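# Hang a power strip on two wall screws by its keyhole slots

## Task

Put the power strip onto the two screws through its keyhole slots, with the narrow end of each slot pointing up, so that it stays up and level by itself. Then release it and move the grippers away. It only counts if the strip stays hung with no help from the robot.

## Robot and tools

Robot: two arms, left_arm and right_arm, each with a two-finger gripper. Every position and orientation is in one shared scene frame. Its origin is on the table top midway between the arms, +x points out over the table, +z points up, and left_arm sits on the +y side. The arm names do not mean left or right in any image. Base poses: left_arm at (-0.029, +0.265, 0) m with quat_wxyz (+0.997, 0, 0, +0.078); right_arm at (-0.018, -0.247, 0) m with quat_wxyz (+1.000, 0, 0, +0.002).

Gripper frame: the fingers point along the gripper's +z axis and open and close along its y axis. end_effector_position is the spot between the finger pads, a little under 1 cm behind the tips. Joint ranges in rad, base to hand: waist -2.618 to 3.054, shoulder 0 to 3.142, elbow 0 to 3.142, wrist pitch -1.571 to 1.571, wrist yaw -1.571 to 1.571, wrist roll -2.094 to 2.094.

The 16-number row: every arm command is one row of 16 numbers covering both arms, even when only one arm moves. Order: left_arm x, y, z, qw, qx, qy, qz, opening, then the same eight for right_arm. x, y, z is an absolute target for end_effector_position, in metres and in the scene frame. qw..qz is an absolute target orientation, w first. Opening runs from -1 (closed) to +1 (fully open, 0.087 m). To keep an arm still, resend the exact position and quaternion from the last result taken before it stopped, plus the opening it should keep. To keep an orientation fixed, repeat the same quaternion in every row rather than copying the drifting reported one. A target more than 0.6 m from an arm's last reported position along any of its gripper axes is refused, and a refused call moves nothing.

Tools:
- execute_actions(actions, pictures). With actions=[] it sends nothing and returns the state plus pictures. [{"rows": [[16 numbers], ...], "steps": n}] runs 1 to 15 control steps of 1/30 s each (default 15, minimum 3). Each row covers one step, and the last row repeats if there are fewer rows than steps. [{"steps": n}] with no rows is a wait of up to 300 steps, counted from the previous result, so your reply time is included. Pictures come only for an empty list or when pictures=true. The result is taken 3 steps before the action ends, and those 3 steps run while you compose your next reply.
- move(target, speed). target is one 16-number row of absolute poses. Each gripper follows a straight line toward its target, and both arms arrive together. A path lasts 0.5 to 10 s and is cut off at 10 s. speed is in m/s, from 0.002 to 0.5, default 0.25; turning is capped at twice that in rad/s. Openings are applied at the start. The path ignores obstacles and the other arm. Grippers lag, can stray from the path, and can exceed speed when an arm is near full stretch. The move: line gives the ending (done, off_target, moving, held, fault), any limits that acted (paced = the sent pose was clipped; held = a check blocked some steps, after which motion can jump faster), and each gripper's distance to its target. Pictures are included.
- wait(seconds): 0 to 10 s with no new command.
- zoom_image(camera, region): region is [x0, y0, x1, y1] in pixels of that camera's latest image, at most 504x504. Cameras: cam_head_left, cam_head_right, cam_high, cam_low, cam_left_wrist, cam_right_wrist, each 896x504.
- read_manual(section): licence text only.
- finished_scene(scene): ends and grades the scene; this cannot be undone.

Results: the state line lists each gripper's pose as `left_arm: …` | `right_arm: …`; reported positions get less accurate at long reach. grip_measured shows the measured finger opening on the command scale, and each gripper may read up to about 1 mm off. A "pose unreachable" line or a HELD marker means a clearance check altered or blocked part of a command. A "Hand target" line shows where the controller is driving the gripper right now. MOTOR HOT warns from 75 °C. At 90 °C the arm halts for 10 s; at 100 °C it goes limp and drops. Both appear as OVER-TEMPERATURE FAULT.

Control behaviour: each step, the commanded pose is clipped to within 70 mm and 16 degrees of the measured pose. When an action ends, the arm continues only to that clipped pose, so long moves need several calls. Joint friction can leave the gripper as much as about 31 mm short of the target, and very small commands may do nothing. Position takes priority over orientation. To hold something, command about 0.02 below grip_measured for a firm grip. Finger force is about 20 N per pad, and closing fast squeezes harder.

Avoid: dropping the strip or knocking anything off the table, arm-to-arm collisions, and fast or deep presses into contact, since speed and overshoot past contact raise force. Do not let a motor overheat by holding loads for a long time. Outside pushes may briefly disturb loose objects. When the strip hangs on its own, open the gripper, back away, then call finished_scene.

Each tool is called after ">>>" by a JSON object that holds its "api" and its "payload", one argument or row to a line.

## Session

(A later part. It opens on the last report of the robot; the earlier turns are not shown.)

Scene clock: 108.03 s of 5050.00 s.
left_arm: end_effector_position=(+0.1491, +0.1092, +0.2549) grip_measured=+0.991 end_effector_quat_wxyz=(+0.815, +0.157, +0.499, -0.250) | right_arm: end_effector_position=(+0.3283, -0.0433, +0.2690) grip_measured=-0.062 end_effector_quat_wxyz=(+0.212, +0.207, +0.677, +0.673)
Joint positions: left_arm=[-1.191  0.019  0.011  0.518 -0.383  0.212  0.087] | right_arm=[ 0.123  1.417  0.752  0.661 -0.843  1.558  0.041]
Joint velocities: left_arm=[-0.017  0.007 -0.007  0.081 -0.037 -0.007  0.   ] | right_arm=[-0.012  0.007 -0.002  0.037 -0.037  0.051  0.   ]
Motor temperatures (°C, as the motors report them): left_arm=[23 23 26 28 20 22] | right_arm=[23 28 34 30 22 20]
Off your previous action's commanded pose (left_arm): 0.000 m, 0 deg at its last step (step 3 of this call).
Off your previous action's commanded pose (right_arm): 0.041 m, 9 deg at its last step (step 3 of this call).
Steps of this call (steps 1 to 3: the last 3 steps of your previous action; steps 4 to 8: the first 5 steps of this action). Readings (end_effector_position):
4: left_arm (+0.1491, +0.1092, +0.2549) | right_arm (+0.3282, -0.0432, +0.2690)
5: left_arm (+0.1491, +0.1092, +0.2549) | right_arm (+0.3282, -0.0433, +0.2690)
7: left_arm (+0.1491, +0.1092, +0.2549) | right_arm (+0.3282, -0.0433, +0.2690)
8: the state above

>>> {"api": "execute_actions", "payload": {
  "actions": [
    {"rows":[[0.1491,0.1091,0.255,0.815,0.157,0.499,-0.25,1,0.332,-0.040,0.312,0.264,0.154,0.647,0.703,-0.2]],"steps":15}
  ]
}}

>>> {"api": "execute_actions", "payload": {
  "actions": [
    {"rows":[[0.1491,0.1091,0.255,0.815,0.157,0.499,-0.25,1,0.341,-0.028,0.315,0.264,0.154,0.647,0.703,-0.2]],"steps":15}
  ]
}}

Scene clock: 108.53 s of 5050.00 s.
left_arm: end_effector_position=(+0.1491, +0.1092, +0.2549) grip_measured=+0.991 end_effector_quat_wxyz=(+0.815, +0.157, +0.499, -0.250) | right_arm: end_effector_position=(+0.3283, -0.0433, +0.2698) grip_measured=-0.062 end_effector_quat_wxyz=(+0.214, +0.205, +0.677, +0.674)
Joint positions: left_arm=[-1.191  0.019  0.011  0.518 -0.383  0.212  0.087] | right_arm=[ 0.123  1.417  0.752  0.666 -0.843  1.557  0.041]
Joint velocities: left_arm=[-0.002  0.012 -0.002  0.007  0.007 -0.007 -0.   ] | right_arm=[-0.007  0.002 -0.012  0.007  0.022  0.051  0.   ]
Motor temperatures (°C, as the motors report them): left_arm=[23 23 26 28 20 22] | right_arm=[23 28 34 30 22 20]
Off your previous action's commanded pose (left_arm): 0.000 m, 0 deg at its last step (step 3 of this call).
Off your previous action's commanded pose (right_arm): 0.041 m, 9 deg at its last step (step 3 of this call).
Steps of this call (steps 1 to 3: the last 3 steps of your previous action; steps 4 to 15: the first 12 steps of this action). Readings (end_effector_position):
4: left_arm (+0.1491, +0.1092, +0.2549) | right_arm (+0.3283, -0.0433, +0.2690)
5: left_arm (+0.1491, +0.1092, +0.2549) | right_arm (+0.3283, -0.0433, +0.2690)
7: left_arm (+0.1491, +0.1092, +0.2549) | right_arm (+0.3283, -0.0433, +0.2693)
11: left_arm (+0.1491, +0.1092, +0.2549) | right_arm (+0.3283, -0.0433, +0.2696)
15: the state above

Scene clock: 109.03 s of 5050.00 s.
left_arm: end_effector_position=(+0.1491, +0.1092, +0.2549) grip_measured=+0.991 end_effector_quat_wxyz=(+0.815, +0.157, +0.499, -0.250) | right_arm: end_effector_position=(+0.3351, -0.0322, +0.2717) grip_measured=-0.062 end_effector_quat_wxyz=(+0.215, +0.201, +0.677, +0.674)
Joint positions: left_arm=[-1.191  0.019  0.011  0.518 -0.383  0.212  0.087] | right_arm=[ 0.157  1.45   0.787  0.667 -0.813  1.553  0.041]
Joint velocities: left_arm=[ 0.007  0.002 -0.017 -0.007  0.007 -0.007 -0.003] | right_arm=[ 0.007  0.002  0.012 -0.081  0.051  0.007 -0.001]
Motor temperatures (°C, as the motors report them): left_arm=[23 23 26 28 20 22] | right_arm=[23 28 34 30 22 20]
Off your previous action's commanded pose (left_arm): 0.000 m, 0 deg at its last step (step 3 of this call).
Off your previous action's commanded pose (right_arm): 0.042 m, 9 deg at its last step (step 3 of this call).
Steps of this call (steps 1 to 3: the last 3 steps of your previous action; steps 4 to 15: the first 12 steps of this action). Readings (end_effector_position):
4: left_arm (+0.1491, +0.1092, +0.2549) | right_arm (+0.3290, -0.0421, +0.2703)
5: left_arm (+0.1491, +0.1092, +0.2549) | right_arm (+0.3306, -0.0397, +0.2707)
7: left_arm (+0.1491, +0.1092, +0.2549) | right_arm (+0.3327, -0.0346, +0.2718)
11: left_arm (+0.1491, +0.1092, +0.2549) | right_arm (+0.3350, -0.0323, +0.2717)
15: the state above

>>> {"api": "execute_actions", "payload": {
  "actions": [
    {"rows":[[0.1491,0.1091,0.255,0.815,0.157,0.499,-0.25,1,0.333,-0.031,0.285,0.24,0.178,0.662,0.689,-0.2]],"steps":15}
  ],
  "pictures": true
}}

Scene clock: 109.53 s of 5050.00 s.
left_arm: end_effector_position=(+0.1491, +0.1092, +0.2549) grip_measured=+0.991 end_effector_quat_wxyz=(+0.815, +0.157, +0.499, -0.250) | right_arm: end_effector_position=(+0.3349, -0.0324, +0.2704) grip_measured=-0.062 end_effector_quat_wxyz=(+0.214, +0.204, +0.677, +0.674)
Joint positions: left_arm=[-1.191  0.019  0.011  0.518 -0.383  0.212  0.087] | right_arm=[ 0.157  1.45   0.782  0.668 -0.812  1.556  0.041]
Joint velocities: left_arm=[-0.012  0.002  0.012  0.022 -0.037 -0.022 -0.   ] | right_arm=[-0.002 -0.017  0.002 -0.022  0.037 -0.081  0.001]
Motor temperatures (°C, as the motors report them): left_arm=[23 23 26 28 20 22] | right_arm=[23 28 34 30 22 20]
Off your previous action's commanded pose (left_arm): 0.000 m, 0 deg at its last step (step 3 of this call).
Off your previous action's commanded pose (right_arm): 0.044 m, 9 deg at its last step (step 3 of this call).
Steps of this call (steps 1 to 3: the last 3 steps of your previous action; steps 4 to 15: the first 12 steps of this action). Readings (end_effector_position):
4: left_arm (+0.1491, +0.1092, +0.2549) | right_arm (+0.3350, -0.0323, +0.2710)
5: left_arm (+0.1491, +0.1092, +0.2549) | right_arm (+0.3349, -0.0323, +0.2705)
7: left_arm (+0.1491, +0.1092, +0.2549) | right_arm (+0.3349, -0.0324, +0.2705)
11: left_arm (+0.1491, +0.1092, +0.2549) | right_arm (+0.3349, -0.0324, +0.2704)
15: the state above

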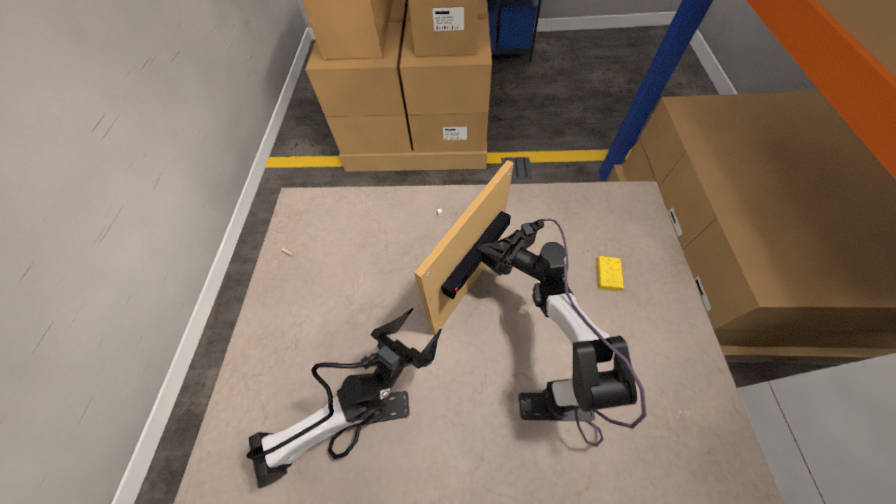

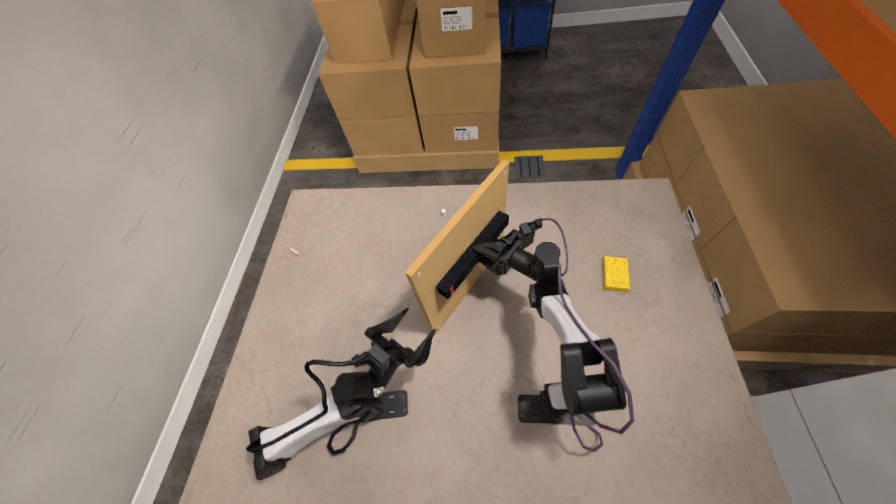

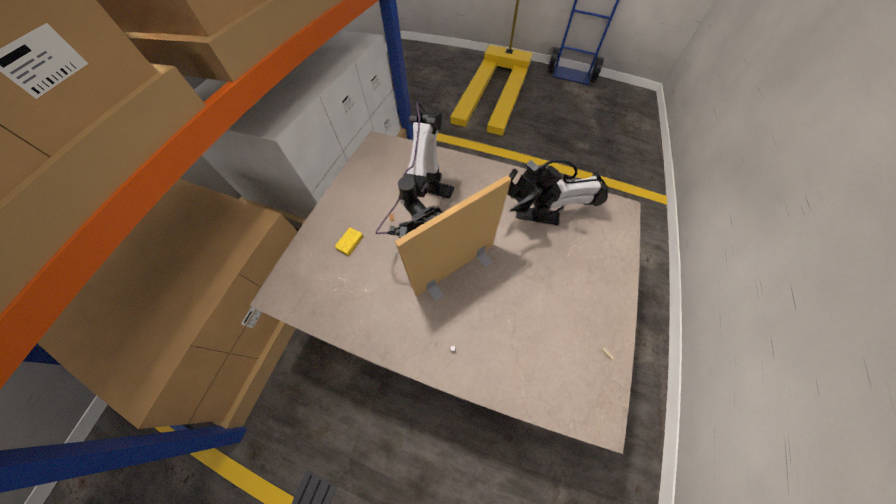

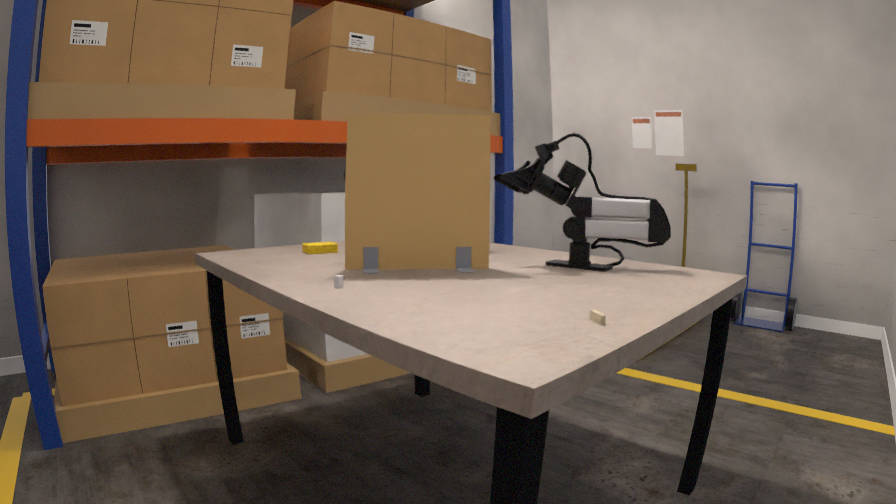

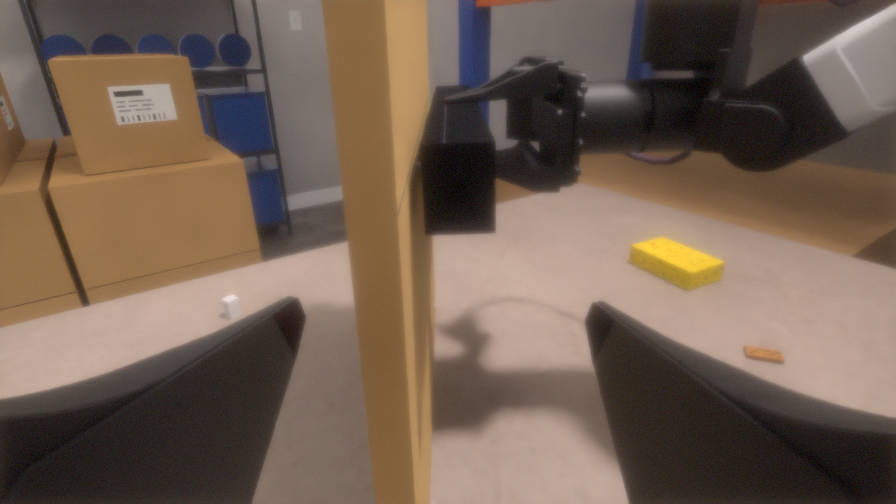

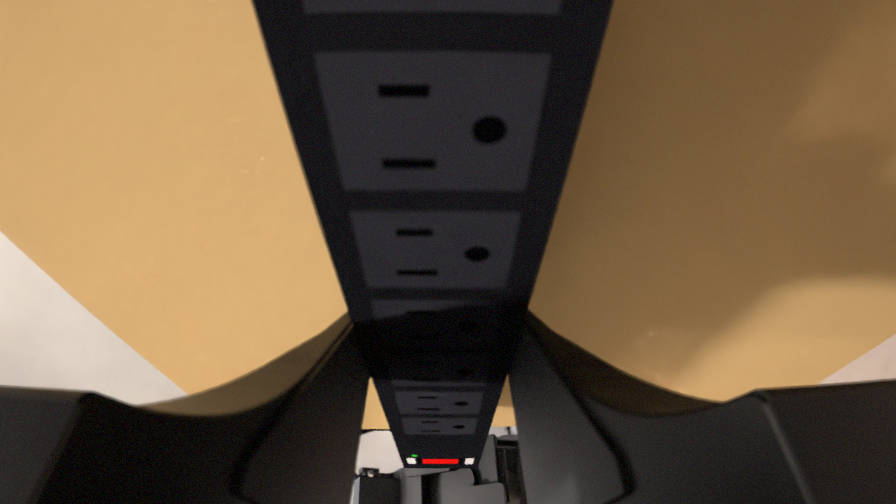

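The plate is thick (~8mm line); push deeper first.

>>> {"api": "execute_actions", "payload": {
  "actions": [
    {"rows":[[0.1491,0.1091,0.255,0.815,0.157,0.499,-0.25,1,0.345,-0.022,0.315,0.264,0.154,0.647,0.703,-0.2]],"steps":15}
  ]
}}

>>> {"api": "execute_actions", "payload": {
  "actions": [
    {"rows":[[0.1491,0.1091,0.255,0.815,0.157,0.499,-0.25,1,0.337,-0.025,0.283,0.24,0.178,0.662,0.689,-0.2]],"steps":15}
  ]
}}

Scene clock: 110.03 s of 5050.00 s.
left_arm: end_effector_position=(+0.1491, +0.1092, +0.2549) grip_measured=+0.991 end_effector_quat_wxyz=(+0.815, +0.157, +0.499, -0.250) | right_arm: end_effector_position=(+0.3387, -0.0263, +0.2711) grip_measured=-0.062 end_effector_quat_wxyz=(+0.214, +0.200, +0.678, +0.674)
Joint positions: left_arm=[-1.191  0.019  0.011  0.518 -0.383  0.212  0.087] | right_arm=[ 0.174  1.471  0.803  0.668 -0.799  1.551  0.041]
Joint velocities: left_arm=[-0.012 -0.027 -0.002 -0.007 -0.066 -0.051  0.001] | right_arm=[-0.002  0.017 -0.012 -0.007 -0.007  0.051  0.   ]
Motor temperatures (°C, as the motors report them): left_arm=[23 23 26 28 20 22] | right_arm=[23 28 34 30 22 20]
Off your previous action's commanded pose (left_arm): 0.000 m, 0 deg at its last step (step 3 of this call).
Off your previous action's commanded pose (right_arm): 0.015 m, 5 deg at its last step (step 3 of this call).
Steps of this call (steps 1 to 3: the last 3 steps of your previous action; steps 4 to 15: the first 12 steps of this action). Readings (end_effector_position):
4: left_arm (+0.1491, +0.1092, +0.2549) | right_arm (+0.3352, -0.0317, +0.2714)
5: left_arm (+0.1491, +0.1092, +0.2549) | right_arm (+0.3361, -0.0305, +0.2719)
7: left_arm (+0.1491, +0.1092, +0.2549) | right_arm (+0.3379, -0.0280, +0.2718)
11: left_arm (+0.1491, +0.1092, +0.2549) | right_arm (+0.3387, -0.0263, +0.2711)
15: the state above

Scene clock: 110.53 s of 5050.00 s.
left_arm: end_effector_position=(+0.1491, +0.1092, +0.2549) grip_measured=+0.991 end_effector_quat_wxyz=(+0.815, +0.157, +0.499, -0.250) | right_arm: end_effector_position=(+0.3383, -0.0271, +0.2644) grip_measured=-0.062 end_effector_quat_wxyz=(+0.216, +0.204, +0.681, +0.670)
Joint positions: left_arm=[-1.191  0.019  0.011  0.518 -0.383  0.212  0.087] | right_arm=[ 0.174  1.471  0.787  0.67  -0.79   1.541  0.041]
Joint velocities: left_arm=[-0.002 -0.007 -0.002 -0.007  0.007 -0.022  0.   ] | right_arm=[-0.002  0.007  0.002 -0.081  0.066  0.066  0.   ]
Motor temperatures (°C, as the motors report them): left_arm=[23 23 26 28 20 22] | right_arm=[23 28 34 30 22 20]
Off your previous action's commanded pose (left_arm): 0.000 m, 0 deg at its last step (step 3 of this call).
Off your previous action's commanded pose (right_arm): 0.045 m, 9 deg at its last step (step 3 of this call).
Steps of this call (steps 1 to 3: the last 3 steps of your previous action; steps 4 to 15: the first 12 steps of this action). Readings (end_effector_position):
4: left_arm (+0.1491, +0.1092, +0.2549) | right_arm (+0.3385, -0.0264, +0.2701)
5: left_arm (+0.1491, +0.1092, +0.2549) | right_arm (+0.3382, -0.0265, +0.2688)
7: left_arm (+0.1491, +0.1092, +0.2549) | right_arm (+0.3383, -0.0270, +0.2657)
11: left_arm (+0.1491, +0.1092, +0.2549) | right_arm (+0.3383, -0.0271, +0.2644)
15: the state above

>>> {"api": "execute_actions", "payload": {
  "actions": [
    {"rows":[[0.1491,0.1091,0.255,0.815,0.157,0.499,-0.25,1,0.338,-0.027,0.262,0.216,0.204,0.677,0.674,1]],"steps":15}
  ]
}}

>>> {"api": "move", "payload": {
  "target": [0.1491,0.1091,0.255,0.815,0.157,0.499,-0.25,1,0.28,-0.115,0.262,0.216,0.204,0.677,0.674,1],
  "speed": 0.1
}}

Scene clock: 111.03 s of 5050.00 s.
left_arm: end_effector_position=(+0.1491, +0.1092, +0.2549) grip_measured=+0.991 end_effector_quat_wxyz=(+0.815, +0.157, +0.499, -0.250) | right_arm: end_effector_position=(+0.3383, -0.0271, +0.2659) grip_measured=+0.981 end_effector_quat_wxyz=(+0.218, +0.202, +0.678, +0.672)
Joint positions: left_arm=[-1.191  0.019  0.011  0.518 -0.383  0.212  0.087] | right_arm=[ 0.174  1.471  0.786  0.682 -0.79   1.545  0.087]
Joint velocities: left_arm=[-0.007 -0.002  0.002  0.037  0.007  0.051  0.001] | right_arm=[ 0.002  0.002 -0.002  0.022 -0.022  0.022 -0.   ]
Motor temperatures (°C, as the motors report them): left_arm=[23 23 26 28 20 22] | right_arm=[23 28 34 30 22 20]
Off your previous action's commanded pose (left_arm): 0.000 m, 0 deg at its last step (step 3 of this call).
Off your previous action's commanded pose (right_arm): 0.019 m, 5 deg at its last step (step 3 of this call).
Steps of this call (steps 1 to 3: the last 3 steps of your previous action; steps 4 to 15: the first 12 steps of this action). Readings (end_effector_position):
4: left_arm (+0.1491, +0.1092, +0.2549) | right_arm (+0.3383, -0.0271, +0.2638)
5: left_arm (+0.1491, +0.1092, +0.2549) | right_arm (+0.3383, -0.0271, +0.2644)
7: left_arm (+0.1491, +0.1092, +0.2549) | right_arm (+0.3383, -0.0271, +0.2650)
11: left_arm (+0.1491, +0.1092, +0.2549) | right_arm (+0.3383, -0.0271, +0.2657)
15: the state above

Scene clock: 112.83 s of 5050.00 s.
left_arm: end_effector_position=(+0.1491, +0.1092, +0.2549) grip_measured=+0.991 end_effector_quat_wxyz=(+0.815, +0.157, +0.499, -0.250) | right_arm: end_effector_position=(+0.2865, -0.1141, +0.2649) grip_measured=+0.981 end_effector_quat_wxyz=(+0.224, +0.197, +0.677, +0.673)
Joint positions: left_arm=[-1.191  0.019  0.011  0.518 -0.383  0.212  0.087] | right_arm=[-0.148  1.245  0.6    0.659 -1.112  1.545  0.087]
Joint velocities: left_arm=[ 0.017  0.012  0.007 -0.007 -0.022 -0.022 -0.003] | right_arm=[-0.002 -0.007 -0.002 -0.007 -0.051  0.037  0.   ]
Motor temperatures (°C, as the motors report them): left_arm=[23 23 26 28 20 22] | right_arm=[23 28 34 30 22 20]
Hand target (left_arm): +0.149, +0.109, +0.255; +0.815, +0.157, +0.499, -0.250
Hand target (right_arm): +0.281, -0.116, +0.262; +0.216, +0.204, +0.677, +0.673
Off your previous action's commanded pose (left_arm): 0.000 m, 0 deg at its last step (step 3 of this call).
Off your previous action's commanded pose (right_arm): 0.004 m, 0 deg at its last step (step 3 of this call).
Off the commanded pose (left_arm): 0.000 m, 0 deg.
Off the commanded pose (right_arm): 0.007 m, 1 deg.
Kept back: nothing.
move: done

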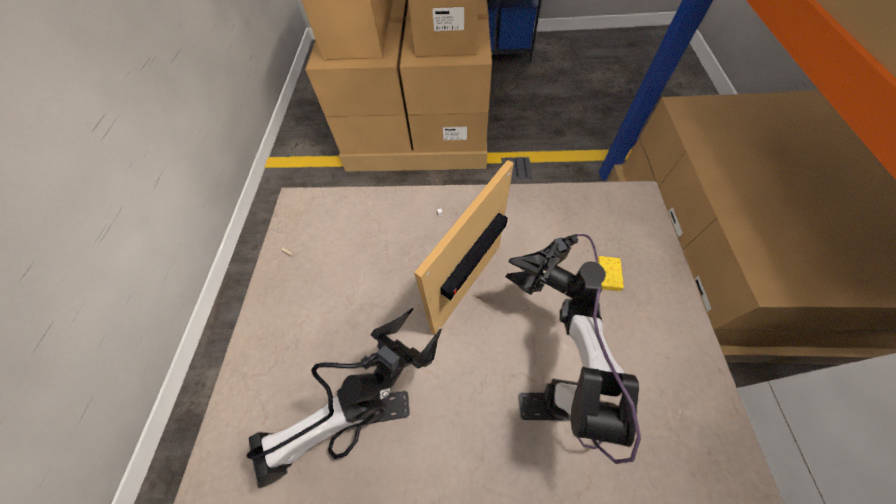

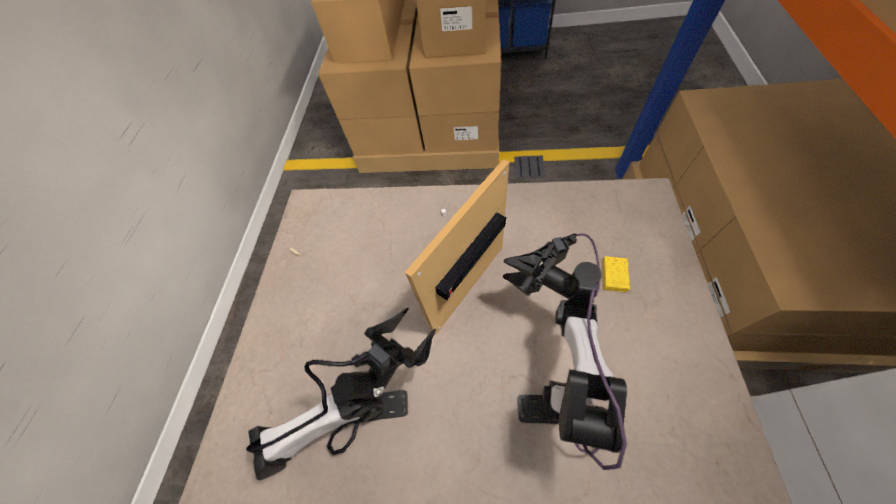

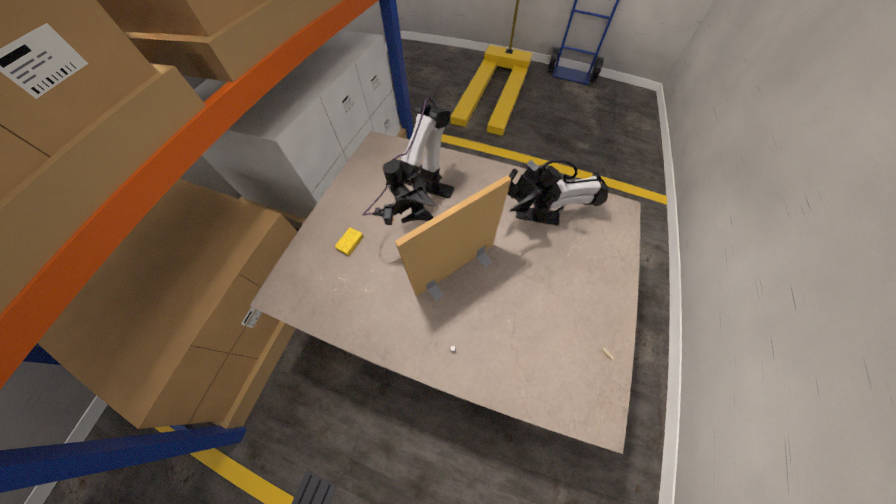

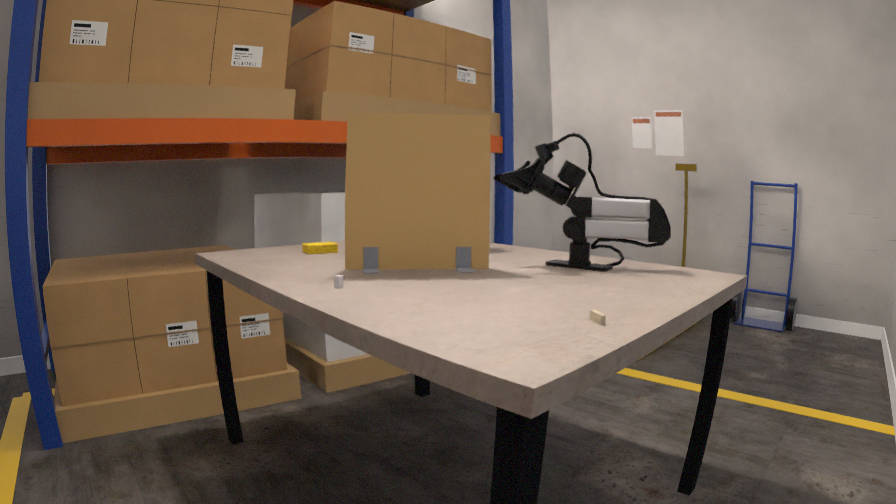

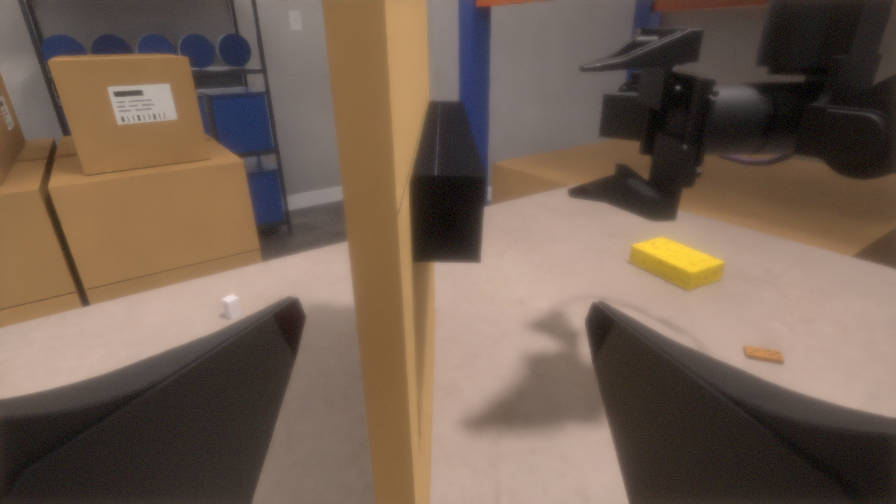

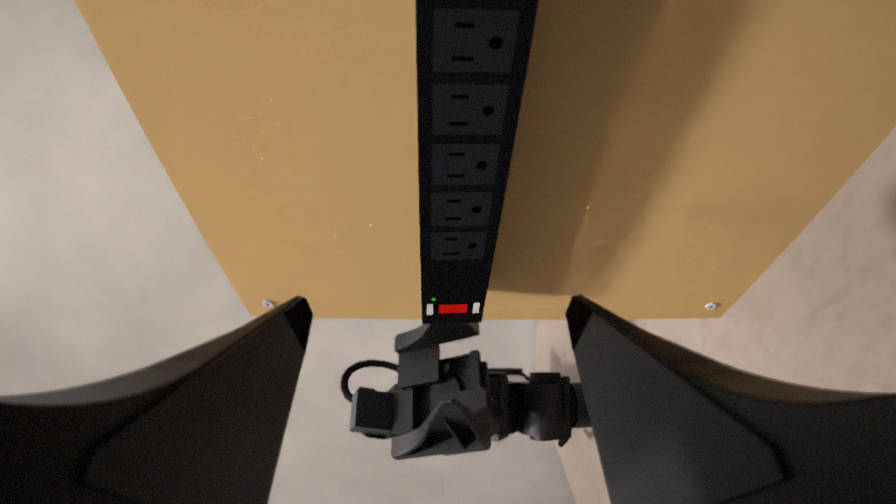

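>>> {"api": "finished_scene", "payload": {
  "scene": 1
}}

The scene is finished: the task was done.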